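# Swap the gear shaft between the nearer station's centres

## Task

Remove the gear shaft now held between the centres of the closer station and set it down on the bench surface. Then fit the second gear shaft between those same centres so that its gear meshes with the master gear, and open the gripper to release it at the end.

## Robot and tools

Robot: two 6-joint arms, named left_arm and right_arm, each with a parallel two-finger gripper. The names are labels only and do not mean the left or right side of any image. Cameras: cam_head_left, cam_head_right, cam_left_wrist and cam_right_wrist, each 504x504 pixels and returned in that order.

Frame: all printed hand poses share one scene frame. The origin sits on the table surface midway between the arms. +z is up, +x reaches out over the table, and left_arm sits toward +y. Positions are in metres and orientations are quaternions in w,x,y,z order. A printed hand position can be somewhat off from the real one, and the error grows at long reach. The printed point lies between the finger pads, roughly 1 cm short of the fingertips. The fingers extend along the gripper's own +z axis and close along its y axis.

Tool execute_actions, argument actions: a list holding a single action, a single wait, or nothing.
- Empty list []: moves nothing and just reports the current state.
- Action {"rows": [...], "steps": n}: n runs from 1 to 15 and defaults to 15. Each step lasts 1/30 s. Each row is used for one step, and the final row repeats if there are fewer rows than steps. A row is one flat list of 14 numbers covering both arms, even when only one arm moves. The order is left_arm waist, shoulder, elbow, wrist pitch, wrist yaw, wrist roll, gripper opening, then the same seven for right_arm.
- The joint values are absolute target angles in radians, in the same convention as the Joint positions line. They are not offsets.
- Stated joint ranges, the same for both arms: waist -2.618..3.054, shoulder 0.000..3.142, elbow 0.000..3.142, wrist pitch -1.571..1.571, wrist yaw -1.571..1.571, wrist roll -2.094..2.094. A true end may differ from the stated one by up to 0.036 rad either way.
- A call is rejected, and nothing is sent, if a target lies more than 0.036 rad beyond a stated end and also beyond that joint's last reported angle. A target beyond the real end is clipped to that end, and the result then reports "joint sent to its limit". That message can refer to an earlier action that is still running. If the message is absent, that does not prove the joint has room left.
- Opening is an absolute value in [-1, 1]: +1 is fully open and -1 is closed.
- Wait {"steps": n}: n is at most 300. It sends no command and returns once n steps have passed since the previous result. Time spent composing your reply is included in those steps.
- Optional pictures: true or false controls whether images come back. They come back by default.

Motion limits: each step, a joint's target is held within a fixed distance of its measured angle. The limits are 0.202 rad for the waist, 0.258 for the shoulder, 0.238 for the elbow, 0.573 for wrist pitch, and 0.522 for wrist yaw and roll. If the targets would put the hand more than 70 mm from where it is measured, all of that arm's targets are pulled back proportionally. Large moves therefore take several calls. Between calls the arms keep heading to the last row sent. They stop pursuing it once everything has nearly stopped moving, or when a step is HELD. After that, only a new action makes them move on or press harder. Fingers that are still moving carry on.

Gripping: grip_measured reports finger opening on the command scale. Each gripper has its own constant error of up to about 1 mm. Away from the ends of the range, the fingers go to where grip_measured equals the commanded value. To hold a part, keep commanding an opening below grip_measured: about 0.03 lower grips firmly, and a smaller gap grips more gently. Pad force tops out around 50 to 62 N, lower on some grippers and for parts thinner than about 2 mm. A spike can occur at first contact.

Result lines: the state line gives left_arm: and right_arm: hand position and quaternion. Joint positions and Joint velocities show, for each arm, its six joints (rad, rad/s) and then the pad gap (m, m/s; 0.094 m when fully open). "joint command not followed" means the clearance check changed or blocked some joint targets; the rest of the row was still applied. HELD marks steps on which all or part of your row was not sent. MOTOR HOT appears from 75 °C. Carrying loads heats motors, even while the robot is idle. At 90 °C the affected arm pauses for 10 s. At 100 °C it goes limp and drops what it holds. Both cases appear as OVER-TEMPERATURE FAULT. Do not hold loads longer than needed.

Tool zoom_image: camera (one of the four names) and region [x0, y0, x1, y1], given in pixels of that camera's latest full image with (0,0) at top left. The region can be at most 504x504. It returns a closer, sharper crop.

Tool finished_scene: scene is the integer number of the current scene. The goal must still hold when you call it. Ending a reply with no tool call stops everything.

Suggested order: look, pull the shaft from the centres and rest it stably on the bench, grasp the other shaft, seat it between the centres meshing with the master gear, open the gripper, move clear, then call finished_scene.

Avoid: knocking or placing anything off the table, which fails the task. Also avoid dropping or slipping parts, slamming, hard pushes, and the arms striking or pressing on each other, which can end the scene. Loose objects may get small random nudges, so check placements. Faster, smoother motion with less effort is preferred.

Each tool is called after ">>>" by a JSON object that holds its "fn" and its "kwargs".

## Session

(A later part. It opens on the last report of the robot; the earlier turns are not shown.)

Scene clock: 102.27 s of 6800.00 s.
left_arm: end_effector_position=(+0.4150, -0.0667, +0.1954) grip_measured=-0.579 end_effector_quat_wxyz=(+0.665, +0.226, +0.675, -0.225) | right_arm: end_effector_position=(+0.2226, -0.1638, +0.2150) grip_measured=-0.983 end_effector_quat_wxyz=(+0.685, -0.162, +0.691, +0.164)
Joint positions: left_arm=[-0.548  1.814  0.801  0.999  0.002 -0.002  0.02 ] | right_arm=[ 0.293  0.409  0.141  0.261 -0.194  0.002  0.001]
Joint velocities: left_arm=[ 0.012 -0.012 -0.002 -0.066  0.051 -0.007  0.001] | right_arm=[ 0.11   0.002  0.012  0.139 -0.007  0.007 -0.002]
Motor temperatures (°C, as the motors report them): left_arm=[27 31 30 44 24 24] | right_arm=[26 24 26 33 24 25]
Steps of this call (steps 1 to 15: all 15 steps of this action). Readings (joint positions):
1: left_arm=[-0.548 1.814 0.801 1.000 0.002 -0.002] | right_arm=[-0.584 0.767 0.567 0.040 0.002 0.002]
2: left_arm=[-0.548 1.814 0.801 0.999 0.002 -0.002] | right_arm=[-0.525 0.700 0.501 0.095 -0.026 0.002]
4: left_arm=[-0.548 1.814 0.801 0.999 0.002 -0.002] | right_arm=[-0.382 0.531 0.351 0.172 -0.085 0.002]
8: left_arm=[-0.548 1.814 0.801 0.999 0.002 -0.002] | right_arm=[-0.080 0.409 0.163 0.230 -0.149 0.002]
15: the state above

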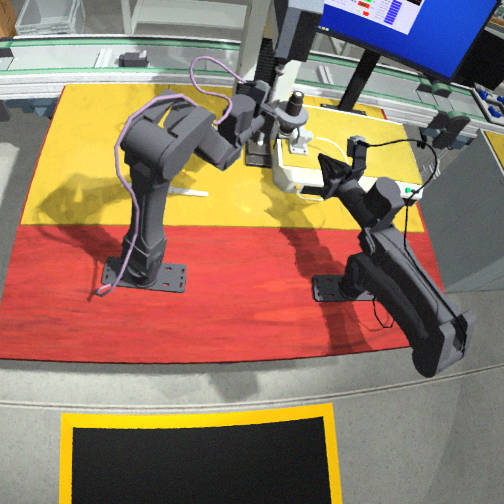

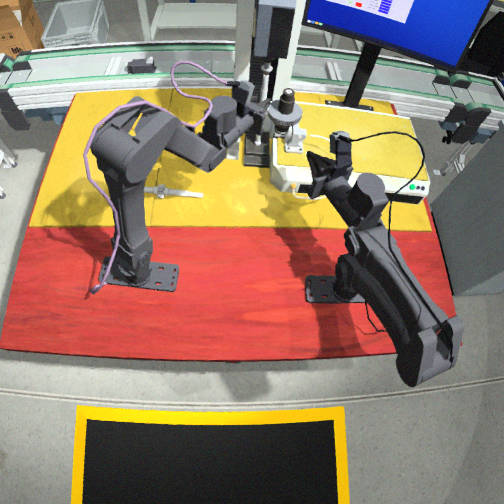

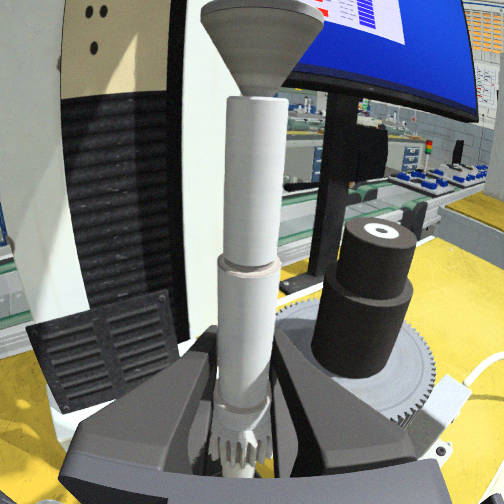

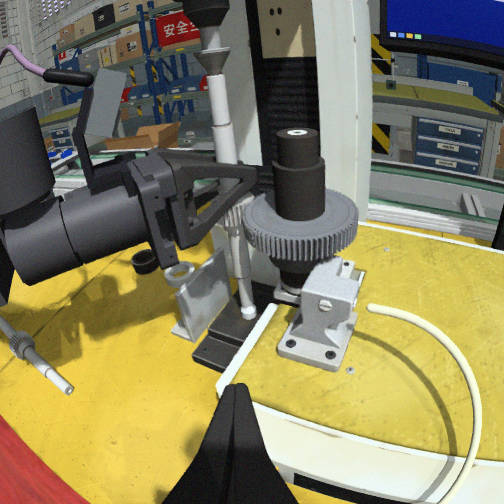

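>>> {"fn": "execute_actions", "kwargs": {"actions": [{"rows":[[-0.553,1.82,0.81,1.06,0,0,-0.65,0.435,1.2,0.3,1.49,0,0,-0.6]]}], "pictures": false}}

>>> {"fn": "execute_actions", "kwargs": {"actions": [{"steps":15}], "pictures": false}}

>>> {"fn": "execute_actions", "kwargs": {"actions": [{"rows":[[-0.553,1.82,0.81,1.06,0,0,-0.65,0.435,1.5,0.45,1.5,0,0,-0.6]]}], "pictures": false}}

>>> {"fn": "execute_actions", "kwargs": {"actions": [{"rows":[[-0.553,1.82,0.81,1.06,0,0,-0.65,0.435,1.63,0.56,1.5,0,0,-0.6]]}]}}

Scene clock: 110.07 s of 6800.00 s.
left_arm: end_effector_position=(+0.4150, -0.0667, +0.1929) grip_measured=-0.579 end_effector_quat_wxyz=(+0.663, +0.227, +0.677, -0.224) | right_arm: end_effector_position=(+0.2869, -0.1296, +0.3060) grip_measured=-0.602 end_effector_quat_wxyz=(+0.819, -0.118, +0.534, +0.175)
Joint positions: left_arm=[-0.548  1.816  0.8    0.995  0.002 -0.002  0.02 ] | right_arm=[ 0.425  1.212  0.285  1.341 -0.022  0.002  0.019]
Joint velocities: left_arm=[ 0.002 -0.002  0.022 -0.037 -0.037  0.081  0.   ] | right_arm=[ 0.007 -0.002 -0.012  1.048  0.007 -0.007 -0.001]
Motor temperatures (°C, as the motors report them): left_arm=[27 33 31 50 24 24] | right_arm=[26 24 27 34 24 25]
Steps of this call (steps 1 to 30: the robot went on to your last target; steps 31 to 90: nothing new was sent; then 4.30 s passed at rest; steps 91 to 105: all 15 steps of this action). Readings (joint positions):
91: left_arm=[-0.548 1.816 0.800 0.995 0.002 -0.002] | right_arm=[0.308 0.434 0.143 0.318 -0.175 0.002]
92: left_arm=[-0.548 1.816 0.800 0.995 0.002 -0.002] | right_arm=[0.335 0.489 0.157 0.378 -0.154 0.002]
94: left_arm=[-0.548 1.816 0.800 0.995 0.002 -0.002] | right_arm=[0.381 0.618 0.197 0.520 -0.121 0.002]
98: left_arm=[-0.548 1.816 0.800 0.995 0.002 -0.002] | right_arm=[0.423 0.964 0.273 0.951 -0.062 0.002]
105: the state above

Scene clock: 110.57 s of 6800.00 s.
left_arm: end_effector_position=(+0.4150, -0.0667, +0.1929) grip_measured=-0.579 end_effector_quat_wxyz=(+0.663, +0.227, +0.677, -0.224) | right_arm: end_effector_position=(+0.2742, -0.1370, +0.3341) grip_measured=-0.602 end_effector_quat_wxyz=(+0.852, -0.103, +0.481, +0.178)
Joint positions: left_arm=[-0.548  1.816  0.8    0.995  0.002 -0.002  0.02 ] | right_arm=[ 0.425  1.212  0.285  1.469 -0.012  0.002  0.019]
Joint velocities: left_arm=[-0.012 -0.017  0.002  0.007 -0.037 -0.051 -0.001] | right_arm=[ 0.002 -0.002  0.002  0.066  0.007  0.007  0.001]
Motor temperatures (°C, as the motors report them): left_arm=[27 33 31 50 24 24] | right_arm=[26 24 27 34 24 25]
Steps of this call (steps 1 to 15: the robot went on to your last target). Readings (joint positions):
1: left_arm=[-0.548 1.816 0.800 0.995 0.002 -0.002] | right_arm=[0.425 1.212 0.285 1.372 -0.020 0.002]
2: left_arm=[-0.548 1.816 0.800 0.995 0.002 -0.002] | right_arm=[0.425 1.212 0.285 1.395 -0.019 0.002]
4: left_arm=[-0.548 1.816 0.800 0.995 0.002 -0.002] | right_arm=[0.425 1.212 0.285 1.426 -0.016 0.002]
8: left_arm=[-0.548 1.816 0.800 0.995 0.002 -0.002] | right_arm=[0.425 1.212 0.285 1.455 -0.014 0.002]
15: the state above

Scene clock: 111.07 s of 6800.00 s.
left_arm: end_effector_position=(+0.4150, -0.0667, +0.1929) grip_measured=-0.579 end_effector_quat_wxyz=(+0.663, +0.227, +0.677, -0.224) | right_arm: end_effector_position=(+0.3356, -0.1109, +0.2888) grip_measured=-0.602 end_effector_quat_wxyz=(+0.814, -0.115, +0.543, +0.171)
Joint positions: left_arm=[-0.548  1.816  0.8    0.995  0.002 -0.002  0.02 ] | right_arm=[ 0.425  1.516  0.429  1.481 -0.012  0.002  0.019]
Joint velocities: left_arm=[ 0.002  0.012 -0.012 -0.007 -0.007  0.007  0.   ] | right_arm=[ 0.002  0.017 -0.017 -0.066  0.037 -0.037  0.   ]
Motor temperatures (°C, as the motors report them): left_arm=[27 33 31 50 24 24] | right_arm=[26 24 26 34 24 25]
Steps of this call (steps 1 to 15: all 15 steps of this action). Readings (joint positions):
1: left_arm=[-0.548 1.816 0.800 0.995 0.002 -0.002] | right_arm=[0.425 1.248 0.303 1.491 -0.012 0.002]
2: left_arm=[-0.548 1.816 0.800 0.995 0.002 -0.002] | right_arm=[0.425 1.322 0.348 1.516 -0.012 0.002]
4: left_arm=[-0.548 1.816 0.800 0.995 0.002 -0.002] | right_arm=[0.425 1.452 0.421 1.511 -0.012 0.002]
8: left_arm=[-0.548 1.816 0.800 0.995 0.002 -0.002] | right_arm=[0.425 1.516 0.429 1.475 -0.012 0.002]
15: the state above

Scene clock: 111.57 s of 6800.00 s.
left_arm: end_effector_position=(+0.4150, -0.0667, +0.1929) grip_measured=-0.579 end_effector_quat_wxyz=(+0.663, +0.227, +0.677, -0.224) | right_arm: end_effector_position=(+0.3610, -0.1000, +0.2863) grip_measured=-0.602 end_effector_quat_wxyz=(+0.814, -0.115, +0.543, +0.171)
Joint positions: left_arm=[-0.548  1.816  0.8    0.995  0.002 -0.002  0.02 ] | right_arm=[ 0.425  1.629  0.53   1.493 -0.012  0.002  0.019]
Joint velocities: left_arm=[-0.012  0.017 -0.007  0.066 -0.066  0.007 -0.   ] | right_arm=[-0.007 -0.022 -0.017 -0.022 -0.007  0.022 -0.   ]
Motor temperatures (°C, as the motors report them): left_arm=[27 33 31 50 24 24] | right_arm=[26 24 26 34 24 25]
Steps of this call (steps 1 to 15: all 15 steps of this action). Readings (joint positions):
1: left_arm=[-0.548 1.816 0.800 0.995 0.002 -0.002] | right_arm=[0.425 1.530 0.442 1.488 -0.012 0.002]
2: left_arm=[-0.548 1.816 0.800 0.995 0.002 -0.002] | right_arm=[0.425 1.561 0.473 1.494 -0.012 0.002]
4: left_arm=[-0.548 1.816 0.800 0.995 0.002 -0.002] | right_arm=[0.425 1.611 0.521 1.494 -0.012 0.002]
8: left_arm=[-0.548 1.816 0.800 0.995 0.002 -0.002] | right_arm=[0.425 1.629 0.530 1.493 -0.012 0.002]
15: the state above

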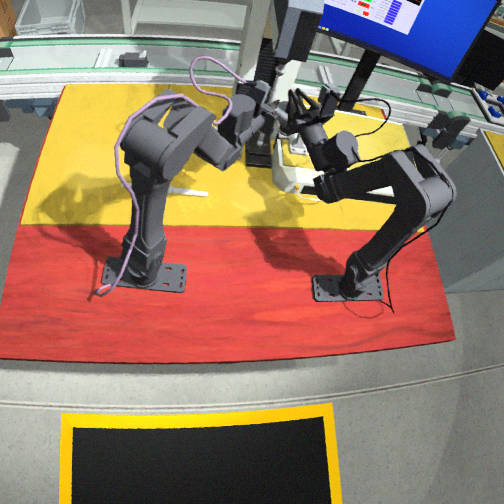

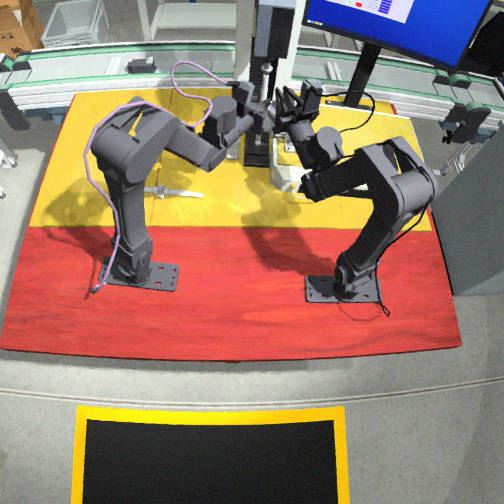

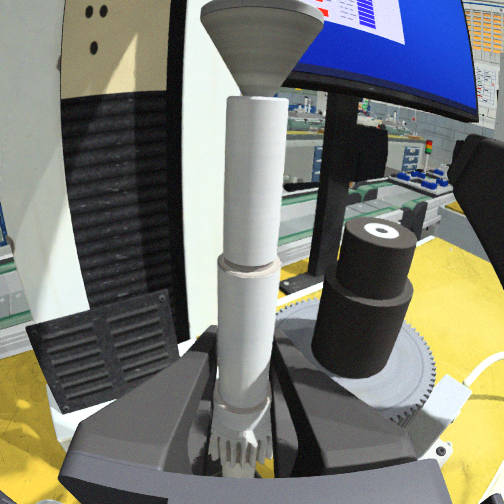

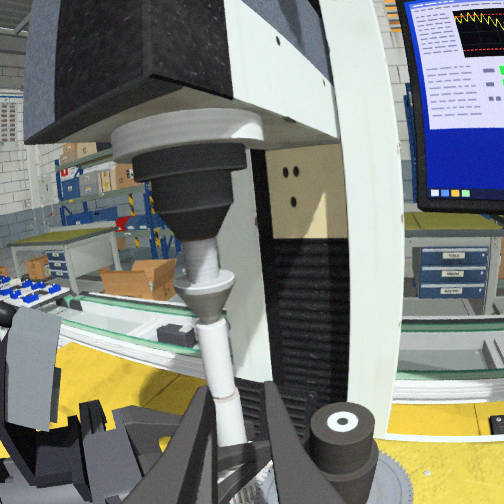

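>>> {"fn": "execute_actions", "kwargs": {"actions": [{"rows":[[-0.553,1.82,0.81,1.06,0,0,-0.65,0.455,1.65,0.6,1.47,0,0,-0.5],[-0.553,1.82,0.81,1.06,0,0,-0.65,0.455,1.68,0.65,1.45,0,0,-0.5],[-0.553,1.82,0.81,1.06,0,0,-0.65,0.455,1.72,0.73,1.42,0,0,-0.5]]}]}}

Scene clock: 114.70 s of 6800.00 s.
left_arm: end_effector_position=(+0.4150, -0.0667, +0.1929) grip_measured=-0.579 end_effector_quat_wxyz=(+0.663, +0.227, +0.677, -0.224) | right_arm: end_effector_position=(+0.3901, -0.0769, +0.3053) grip_measured=-0.502 end_effector_quat_wxyz=(+0.819, -0.118, +0.531, +0.180)
Joint positions: left_arm=[-0.548  1.816  0.8    0.995  0.002 -0.002  0.02 ] | right_arm=[ 0.447  1.715  0.703  1.432 -0.009  0.002  0.023]
Joint velocities: left_arm=[-0.007 -0.012 -0.012 -0.007  0.007  0.066 -0.   ] | right_arm=[ 0.012  0.012 -0.027 -0.022 -0.007 -0.066 -0.   ]
Motor temperatures (°C, as the motors report them): left_arm=[27 33 31 49 24 24] | right_arm=[26 24 26 34 24 25]
Steps of this call (steps 1 to 15: the robot went on to your last target; steps 16 to 79: nothing new was sent; steps 80 to 94: all 15 steps of this action). Readings (joint positions):
80: left_arm=[-0.548 1.816 0.800 0.995 0.002 -0.002] | right_arm=[0.428 1.631 0.534 1.491 -0.010 0.002]
81: left_arm=[-0.548 1.816 0.800 0.995 0.002 -0.002] | right_arm=[0.433 1.640 0.551 1.488 -0.009 0.002]
83: left_arm=[-0.548 1.816 0.800 0.995 0.002 -0.002] | right_arm=[0.443 1.684 0.634 1.469 -0.009 0.002]
87: left_arm=[-0.548 1.816 0.800 0.995 0.002 -0.002] | right_arm=[0.447 1.715 0.703 1.443 -0.009 0.002]
94: the state above

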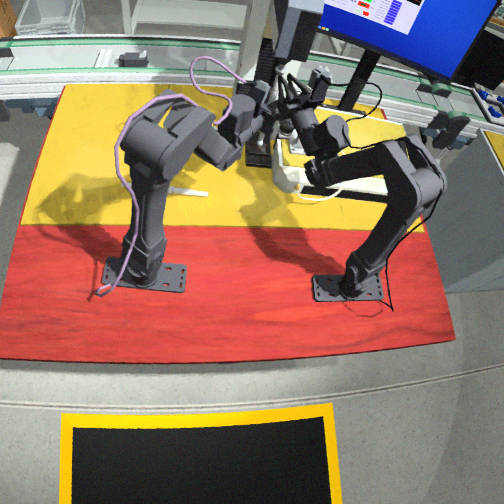

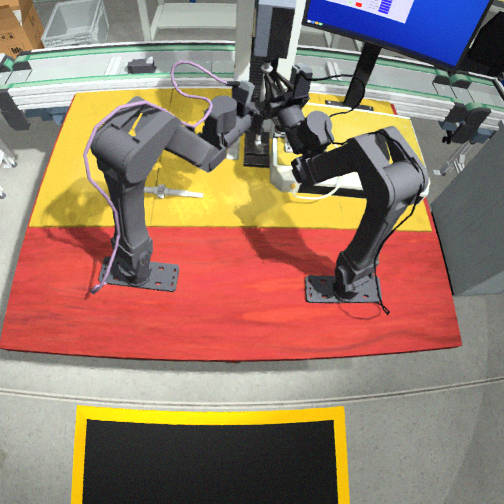

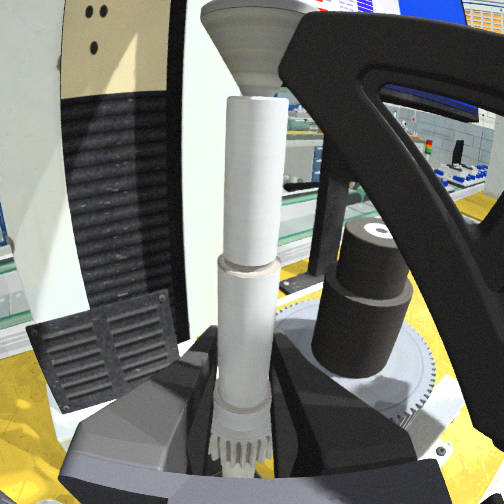

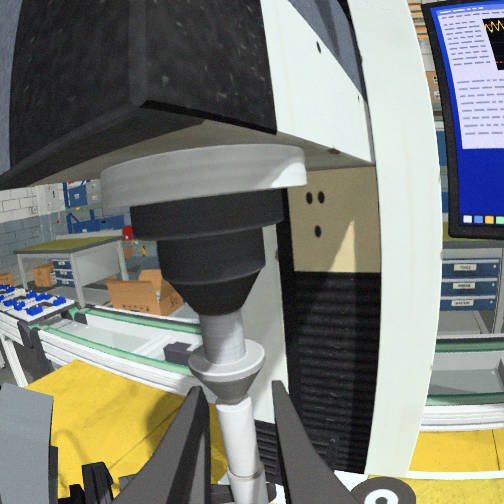

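Slightly lower and in, then lift with both.

>>> {"fn": "execute_actions", "kwargs": {"actions": [{"rows":[[-0.553,1.82,0.81,1.06,0,0,-0.65,0.462,1.76,0.73,1.43,0,0,-0.6],[-0.553,1.82,0.81,1.06,0,0,-0.65,0.462,1.76,0.73,1.43,0,0,-0.6],[-0.553,1.82,0.81,1.06,0,0,-0.65,0.462,1.76,0.757,1.43,0,0,-0.6]]}]}}

>>> {"fn": "execute_actions", "kwargs": {"actions": [{"rows":[[-0.553,1.76,0.85,1.12,0,0,-0.65,0.462,1.76,0.86,1.47,0,0,-0.6]]}]}}

Scene clock: 118.97 s of 6800.00 s.
left_arm: end_effector_position=(+0.4149, -0.0668, +0.1929) grip_measured=-0.579 end_effector_quat_wxyz=(+0.663, +0.227, +0.677, -0.224) | right_arm: end_effector_position=(+0.3930, -0.0741, +0.3041) grip_measured=-0.598 end_effector_quat_wxyz=(+0.820, -0.116, +0.529, +0.185)
Joint positions: left_arm=[-0.548  1.816  0.8    0.995  0.002 -0.003  0.02 ] | right_arm=[ 0.451  1.739  0.717  1.449 -0.009  0.01   0.019]
Joint velocities: left_arm=[-0.002  0.022 -0.002 -0.022  0.007 -0.037 -0.   ] | right_arm=[ 0.007  0.007 -0.012  0.066  0.007 -0.007  0.001]
Motor temperatures (°C, as the motors report them): left_arm=[27 32 31 49 24 24] | right_arm=[26 24 26 33 24 25]
Steps of this call (steps 1 to 15: the robot went on to your last target; steps 16 to 90: nothing new was sent; then 0.77 s passed at rest; steps 91 to 105: all 15 steps of this action). Readings (joint positions):
91: left_arm=[-0.548 1.816 0.800 0.995 0.002 -0.002] | right_arm=[0.448 1.719 0.703 1.432 -0.009 0.002]
92: left_arm=[-0.548 1.816 0.800 0.995 0.002 -0.002] | right_arm=[0.449 1.726 0.703 1.437 -0.008 0.004]
94: left_arm=[-0.548 1.816 0.800 0.995 0.002 -0.003] | right_arm=[0.449 1.734 0.711 1.448 -0.008 0.008]
98: left_arm=[-0.548 1.816 0.800 0.995 0.002 -0.003] | right_arm=[0.451 1.739 0.717 1.449 -0.009 0.010]
105: the state above

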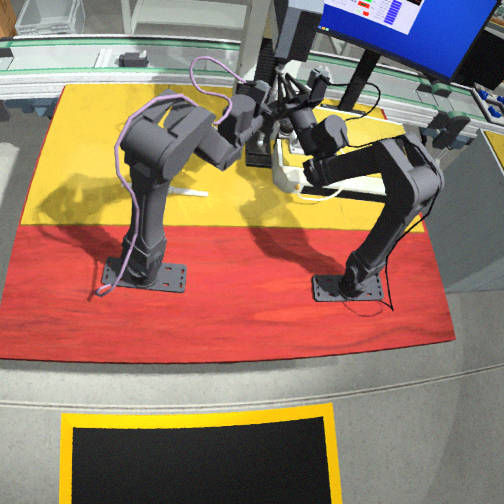

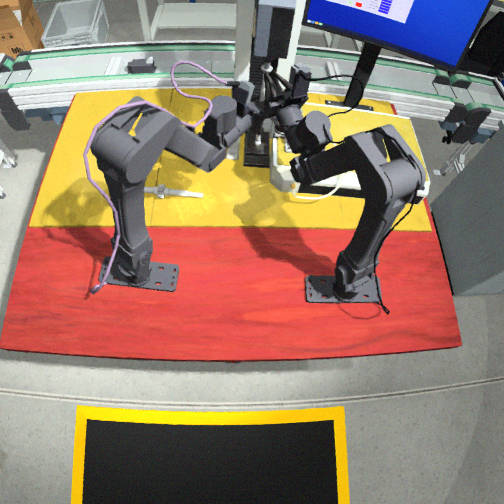

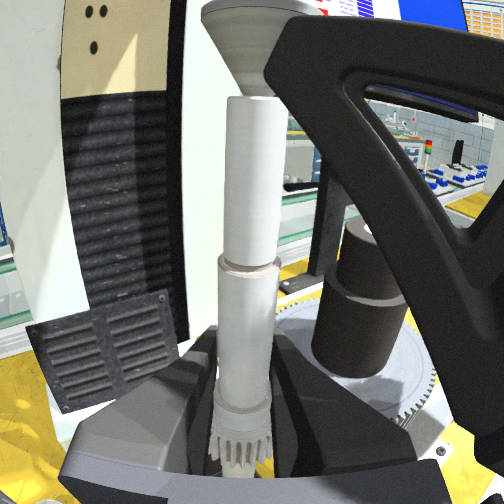

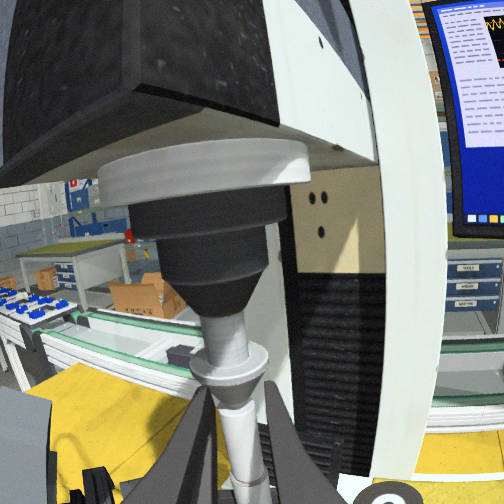

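Scene clock: 119.47 s of 6800.00 s.
left_arm: end_effector_position=(+0.4166, -0.0638, +0.1958) grip_measured=-0.579 end_effector_quat_wxyz=(+0.666, +0.217, +0.679, -0.222) | right_arm: end_effector_position=(+0.3955, -0.0705, +0.3179) grip_measured=-0.598 end_effector_quat_wxyz=(+0.832, -0.115, +0.509, +0.189)
Joint positions: left_arm=[-0.548  1.81   0.8    0.995 -0.017 -0.013  0.02 ] | right_arm=[ 0.454  1.756  0.759  1.469 -0.011  0.008  0.019]
Joint velocities: left_arm=[-0.002 -0.007 -0.002 -0.022 -0.081 -0.037 -0.001] | right_arm=[-0.007 -0.012 -0.012 -0.037  0.022 -0.022 -0.   ]
Motor temperatures (°C, as the motors report them): left_arm=[27 32 31 49 24 24] | right_arm=[26 25 27 33 24 25]
Steps of this call (steps 1 to 15: all 15 steps of this action). Readings (joint positions):
1: left_arm=[-0.548 1.815 0.800 0.996 0.002 -0.003] | right_arm=[0.451 1.741 0.728 1.449 -0.014 0.010]
2: left_arm=[-0.548 1.814 0.800 0.996 -0.002 -0.004] | right_arm=[0.454 1.750 0.744 1.450 -0.012 0.009]
4: left_arm=[-0.548 1.812 0.800 0.995 -0.009 -0.008] | right_arm=[0.454 1.754 0.755 1.462 -0.011 0.009]
8: left_arm=[-0.548 1.810 0.800 0.995 -0.015 -0.011] | right_arm=[0.454 1.755 0.759 1.467 -0.011 0.008]
15: the state above

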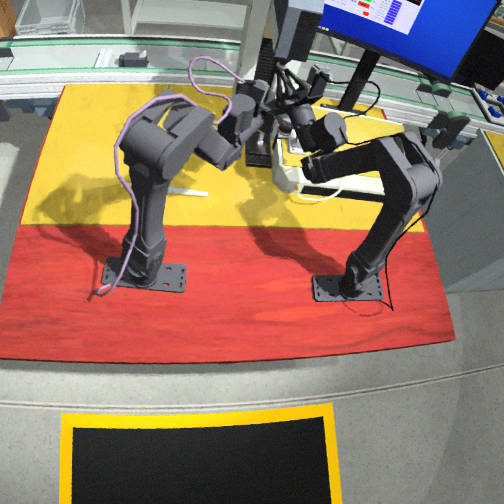

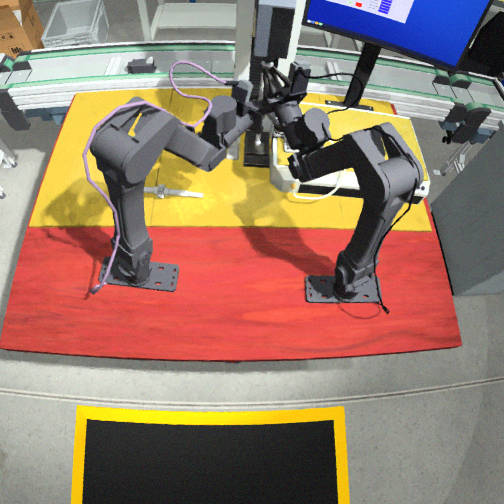

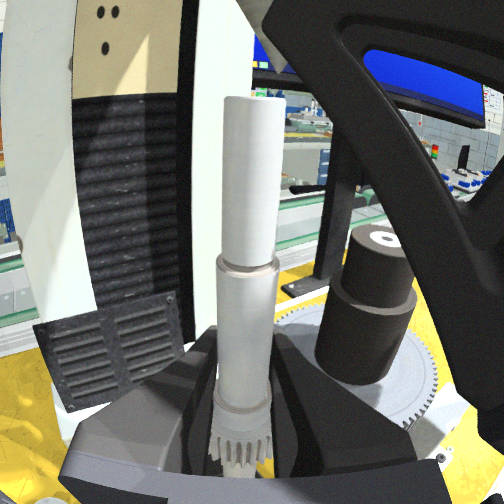

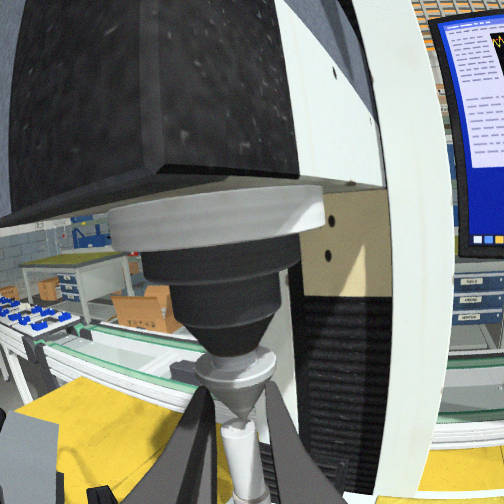

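>>> {"fn": "execute_actions", "kwargs": {"actions": [{"rows":[[-0.553,1.765,0.84,1.05,0,0,-0.65,0.462,1.71,0.86,1.37,0,0,-0.65]]}]}}

Scene clock: 122.10 s of 6800.00 s.
left_arm: end_effector_position=(+0.4165, -0.0633, +0.1947) grip_measured=-0.579 end_effector_quat_wxyz=(+0.663, +0.217, +0.682, -0.221) | right_arm: end_effector_position=(+0.3959, -0.0703, +0.3183) grip_measured=-0.642 end_effector_quat_wxyz=(+0.826, -0.117, +0.519, +0.188)
Joint positions: left_arm=[-0.548  1.806  0.8    0.983 -0.018 -0.014  0.02 ] | right_arm=[ 0.454  1.732  0.759  1.422 -0.011  0.008  0.017]
Joint velocities: left_arm=[-0.007 -0.007 -0.007 -0.081  0.037  0.022 -0.001] | right_arm=[-0.007  0.002  0.007 -0.066  0.051  0.037  0.001]
Motor temperatures (°C, as the motors report them): left_arm=[27 33 31 49 24 24] | right_arm=[26 25 27 33 24 25]
Steps of this call (steps 1 to 15: the robot went on to your last target; steps 16 to 64: nothing new was sent; steps 65 to 79: all 15 steps of this action). Readings (joint positions):
65: left_arm=[-0.548 1.810 0.800 0.992 -0.017 -0.013] | right_arm=[0.454 1.753 0.759 1.463 -0.011 0.008]
66: left_arm=[-0.548 1.809 0.800 0.989 -0.017 -0.013] | right_arm=[0.454 1.748 0.759 1.453 -0.011 0.008]
68: left_arm=[-0.548 1.807 0.800 0.985 -0.018 -0.014] | right_arm=[0.454 1.738 0.759 1.435 -0.011 0.008]
72: left_arm=[-0.548 1.806 0.800 0.983 -0.018 -0.014] | right_arm=[0.454 1.733 0.759 1.424 -0.011 0.008]
79: the state above

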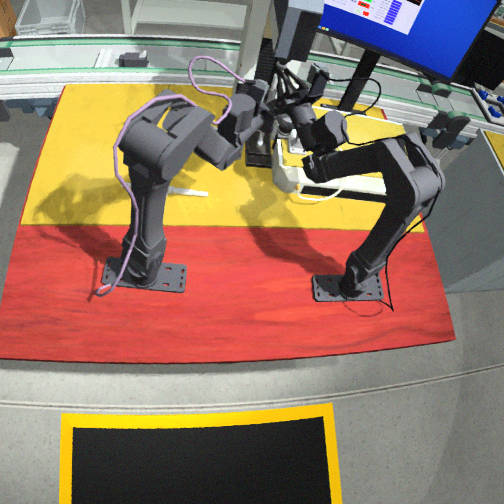

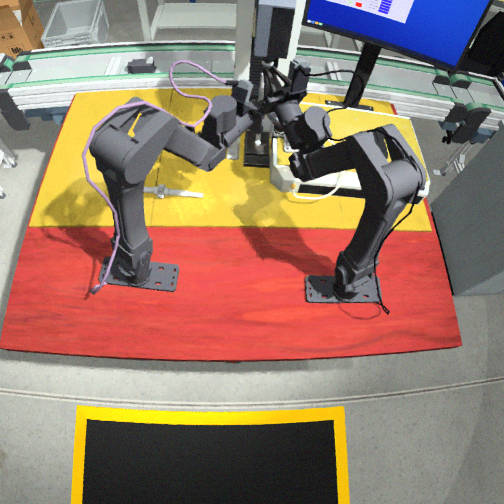

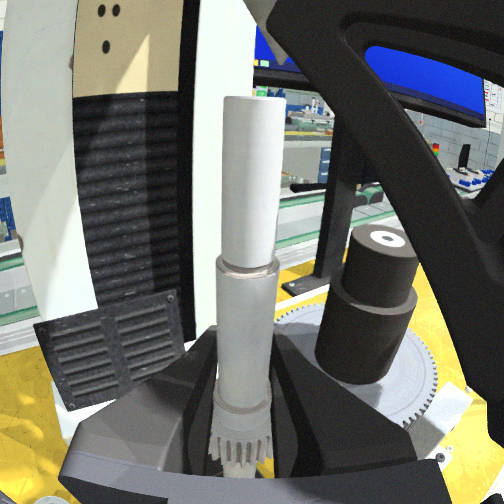

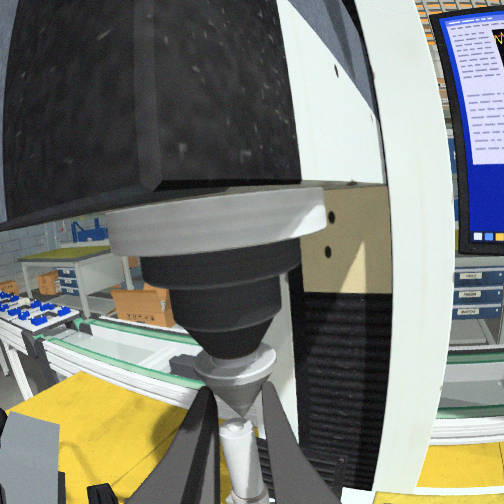

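>>> {"fn": "execute_actions", "kwargs": {"actions": [{"rows":[[-0.553,1.72,0.84,1.12,0,0,-0.65,0.462,1.71,0.84,1.39,0,0,-0.65]]}]}}

Scene clock: 125.53 s of 6800.00 s.
left_arm: end_effector_position=(+0.4149, -0.0620, +0.2068) grip_measured=-0.579 end_effector_quat_wxyz=(+0.672, +0.218, +0.673, -0.220) | right_arm: end_effector_position=(+0.3957, -0.0704, +0.3197) grip_measured=-0.644 end_effector_quat_wxyz=(+0.826, -0.115, +0.518, +0.190)
Joint positions: left_arm=[-0.548  1.781  0.8    0.981 -0.018 -0.002  0.02 ] | right_arm=[ 0.454  1.729  0.76   1.42  -0.011  0.014  0.017]
Joint velocities: left_arm=[ 0.002 -0.007  0.012 -0.051  0.081  0.007  0.   ] | right_arm=[-0.002  0.007 -0.012 -0.022 -0.022 -0.051  0.001]
Motor temperatures (°C, as the motors report them): left_arm=[27 34 32 49 24 24] | right_arm=[26 25 28 33 24 25]
Steps of this call (steps 1 to 15: the robot went on to your last target; steps 16 to 88: nothing new was sent; steps 89 to 103: all 15 steps of this action). Readings (joint positions):
89: left_arm=[-0.548 1.802 0.800 0.982 -0.018 -0.014] | right_arm=[0.454 1.732 0.759 1.422 -0.011 0.008]
90: left_arm=[-0.548 1.797 0.800 0.981 -0.017 -0.013] | right_arm=[0.454 1.732 0.759 1.422 -0.011 0.008]
92: left_arm=[-0.548 1.783 0.800 0.981 -0.017 -0.008] | right_arm=[0.454 1.731 0.759 1.423 -0.011 0.011]
96: left_arm=[-0.548 1.781 0.800 0.981 -0.018 -0.002] | right_arm=[0.454 1.729 0.760 1.420 -0.011 0.014]
103: the state above

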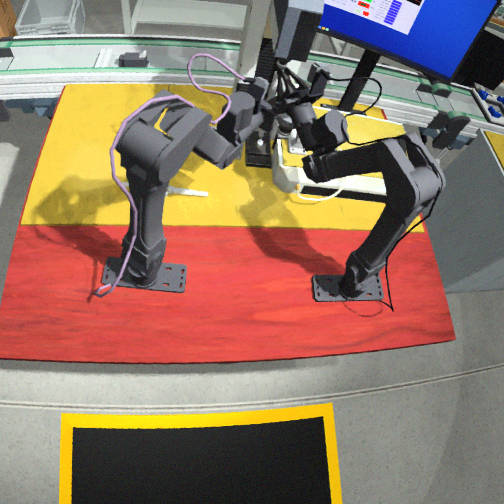

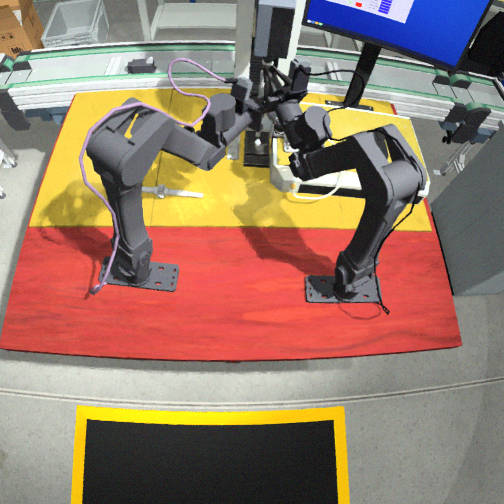

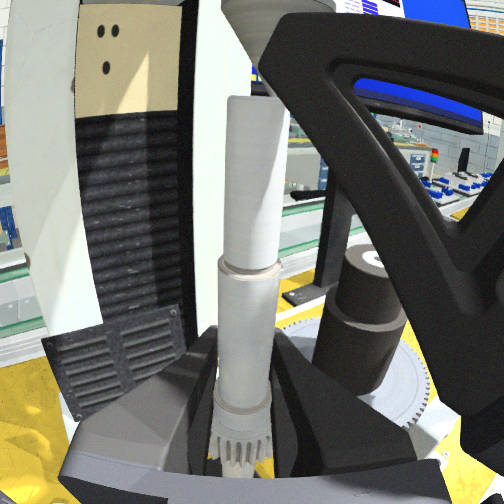

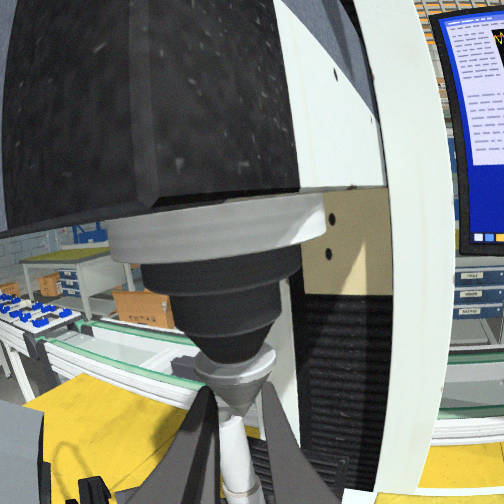

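>>> {"fn": "execute_actions", "kwargs": {"actions": [{"rows":[[-0.52,1.72,0.82,1.1,0,0,-0.65,0.462,1.71,0.84,1.39,0,0,-0.65],[-0.5,1.72,0.82,1.1,0,0,-0.65,0.462,1.71,0.84,1.39,0,0,-0.65],[-0.5,1.72,0.82,1.1,0,0,-0.65,0.462,1.71,0.84,1.39,0,0,-0.65],[-0.5,1.7,0.79,1.11,0,0,-0.65,0.462,1.71,0.84,1.39,0,0,-0.65],[-0.5,1.68,0.76,1.12,0,0,-0.65,0.462,1.71,0.84,1.39,0,0,-0.65]]}]}}

Scene clock: 131.07 s of 6800.00 s.
left_arm: end_effector_position=(+0.4174, -0.0361, +0.2202) grip_measured=-0.579 end_effector_quat_wxyz=(+0.688, +0.202, +0.665, -0.211) | right_arm: end_effector_position=(+0.3958, -0.0704, +0.3195) grip_measured=-0.644 end_effector_quat_wxyz=(+0.826, -0.116, +0.519, +0.188)
Joint positions: left_arm=[-0.498  1.724  0.755  1.004 -0.005 -0.002  0.02 ] | right_arm=[ 0.454  1.729  0.76   1.419 -0.011  0.008  0.017]
Joint velocities: left_arm=[-0.027  0.017  0.007 -0.022 -0.007 -0.007 -0.001] | right_arm=[ 0.012 -0.012 -0.007 -0.081 -0.066  0.051 -0.001]
Motor temperatures (°C, as the motors report them): left_arm=[27 35 32 51 24 24] | right_arm=[26 26 29 32 24 25]
Steps of this call (steps 1 to 15: the robot went on to your last target; steps 16 to 90: nothing new was sent; then 2.03 s passed at rest; steps 91 to 105: all 15 steps of this action). Readings (joint positions):
91: left_arm=[-0.544 1.781 0.800 0.980 -0.015 -0.002] | right_arm=[0.454 1.729 0.760 1.420 -0.011 0.013]
92: left_arm=[-0.538 1.781 0.800 0.980 -0.009 -0.002] | right_arm=[0.454 1.729 0.760 1.420 -0.011 0.013]
94: left_arm=[-0.521 1.774 0.798 0.980 -0.004 -0.002] | right_arm=[0.454 1.729 0.760 1.419 -0.011 0.011]
98: left_arm=[-0.499 1.729 0.757 0.992 -0.006 -0.002] | right_arm=[0.454 1.729 0.760 1.419 -0.011 0.009]
105: the state above

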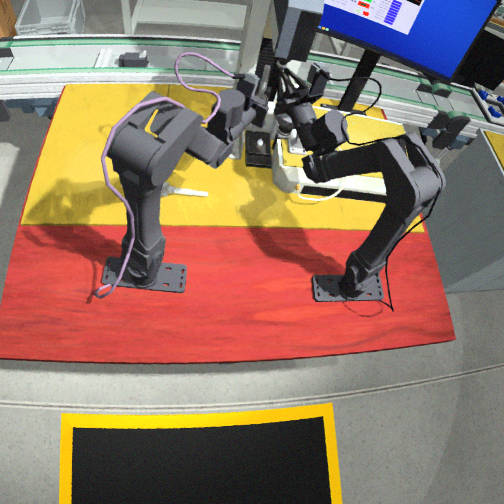

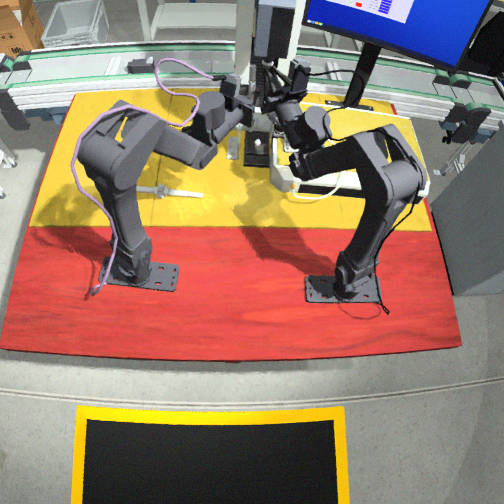

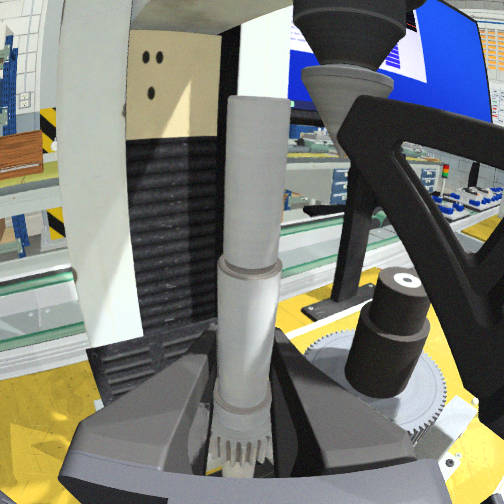

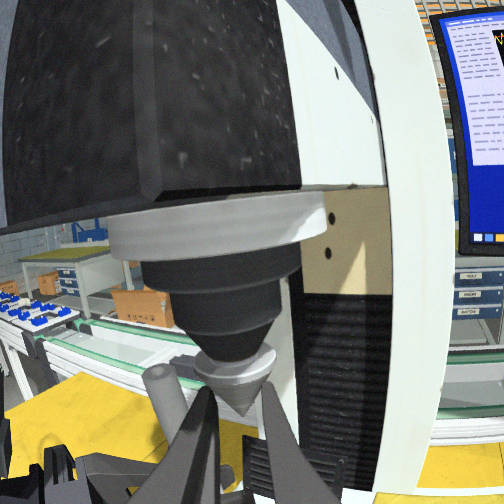

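>>> {"fn": "execute_actions", "kwargs": {"actions": [{"rows":[[-0.49,1.65,0.78,1.04,0,0,-0.65,0.462,1.71,0.84,1.39,0,0,-0.65],[-0.49,1.62,0.79,0.99,0,0,-0.65,0.462,1.71,0.84,1.39,0,0,-0.65],[-0.49,1.6,0.8,0.94,0,0,-0.65,0.462,1.71,0.84,1.39,0,0,-0.65],[-0.49,1.575,0.81,0.91,0,0,-0.65,0.462,1.71,0.84,1.39,0,0,-0.65],[-0.49,1.55,0.82,0.91,0,0,-0.65,0.462,1.71,0.84,1.39,0,0,-0.65]]}], "pictures": false}}

>>> {"fn": "execute_actions", "kwargs": {"actions": [{"rows":[[-0.49,1.5,0.74,0.9,0,0,-0.65,0.462,1.71,0.84,1.39,0,0,-0.65],[-0.49,1.47,0.71,0.89,0,0,-0.65,0.462,1.71,0.84,1.39,0,0,-0.65],[-0.49,1.43,0.68,0.88,0,0,-0.65,0.462,1.71,0.84,1.39,0,0,-0.65],[-0.49,1.39,0.65,0.87,0,0,-0.65,0.462,1.71,0.84,1.39,0,0,-0.65]]}]}}

Scene clock: 141.10 s of 6800.00 s.
left_arm: end_effector_position=(+0.4073, -0.0292, +0.2562) grip_measured=-0.579 end_effector_quat_wxyz=(+0.689, +0.202, +0.663, -0.211) | right_arm: end_effector_position=(+0.3958, -0.0704, +0.3195) grip_measured=-0.644 end_effector_quat_wxyz=(+0.826, -0.116, +0.519, +0.188)
Joint positions: left_arm=[-0.498  1.585  0.776  0.847 -0.005 -0.002  0.02 ] | right_arm=[ 0.454  1.729  0.76   1.419 -0.011  0.008  0.017]
Joint velocities: left_arm=[ 0.002 -0.007 -0.002 -0.183 -0.066  0.051 -0.001] | right_arm=[ 0.002  0.012 -0.002  0.022 -0.007  0.022 -0.   ]
Motor temperatures (°C, as the motors report them): left_arm=[27 35 31 53 24 24] | right_arm=[26 26 29 32 24 25]
Steps of this call (steps 1 to 15: the robot went on to your last target; steps 16 to 90: nothing new was sent; then 6.53 s passed at rest; steps 91 to 105: all 15 steps of this action). Readings (joint positions):
91: left_arm=[-0.498 1.721 0.755 0.997 -0.005 -0.002] | right_arm=[0.454 1.729 0.760 1.419 -0.011 0.008]
92: left_arm=[-0.498 1.710 0.755 0.978 -0.005 -0.002] | right_arm=[0.454 1.729 0.760 1.419 -0.011 0.008]
94: left_arm=[-0.498 1.675 0.755 0.918 -0.005 -0.002] | right_arm=[0.454 1.729 0.760 1.419 -0.011 0.008]
98: left_arm=[-0.498 1.601 0.759 0.859 -0.005 -0.002] | right_arm=[0.454 1.729 0.760 1.419 -0.011 0.008]
105: the state above

Scene clock: 141.60 s of 6800.00 s.
left_arm: end_effector_position=(+0.3753, -0.0075, +0.2458) grip_measured=-0.579 end_effector_quat_wxyz=(+0.674, +0.206, +0.679, -0.206) | right_arm: end_effector_position=(+0.3958, -0.0704, +0.3195) grip_measured=-0.644 end_effector_quat_wxyz=(+0.826, -0.116, +0.519, +0.188)
Joint positions: left_arm=[-0.498  1.43   0.636  0.788 -0.005 -0.002  0.02 ] | right_arm=[ 0.454  1.729  0.76   1.419 -0.011  0.008  0.017]
Joint velocities: left_arm=[ 0.002  0.002 -0.007 -0.051 -0.095 -0.022 -0.   ] | right_arm=[ 0.007 -0.002 -0.002  0.037 -0.022  0.081 -0.001]
Motor temperatures (°C, as the motors report them): left_arm=[27 35 31 53 24 24] | right_arm=[26 26 29 32 24 25]
Steps of this call (steps 1 to 15: all 15 steps of this action). Readings (joint positions):
1: left_arm=[-0.498 1.581 0.770 0.842 -0.005 -0.002] | right_arm=[0.454 1.729 0.760 1.419 -0.011 0.008]
2: left_arm=[-0.498 1.566 0.754 0.838 -0.005 -0.002] | right_arm=[0.454 1.729 0.760 1.419 -0.011 0.008]
4: left_arm=[-0.498 1.508 0.696 0.819 -0.005 -0.002] | right_arm=[0.454 1.729 0.760 1.419 -0.011 0.008]
8: left_arm=[-0.498 1.432 0.636 0.793 -0.005 -0.002] | right_arm=[0.454 1.729 0.760 1.419 -0.011 0.008]
15: the state above

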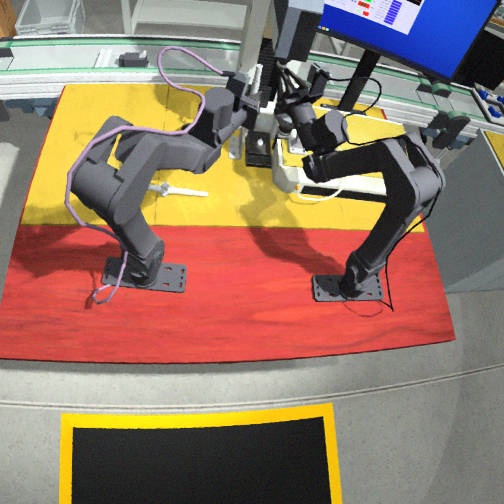

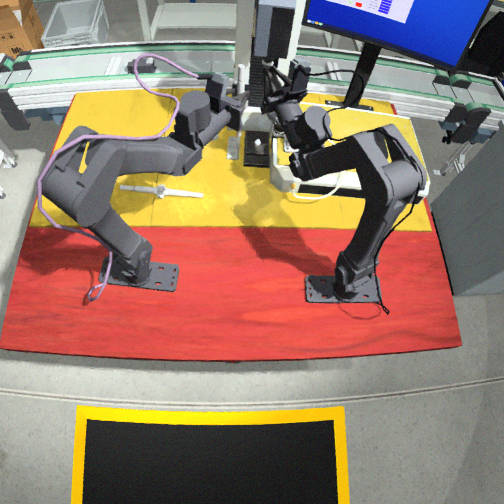

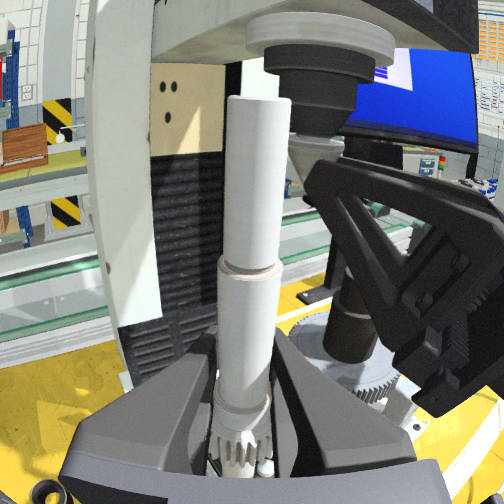

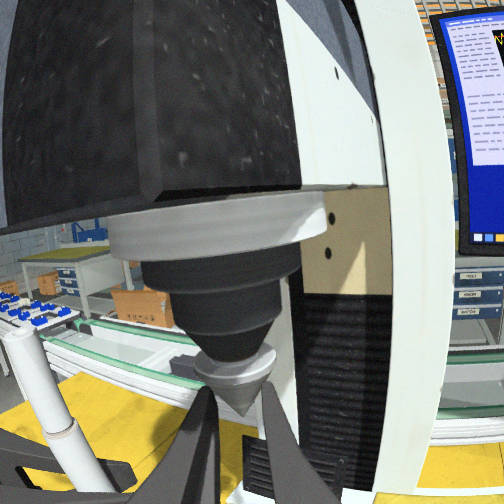

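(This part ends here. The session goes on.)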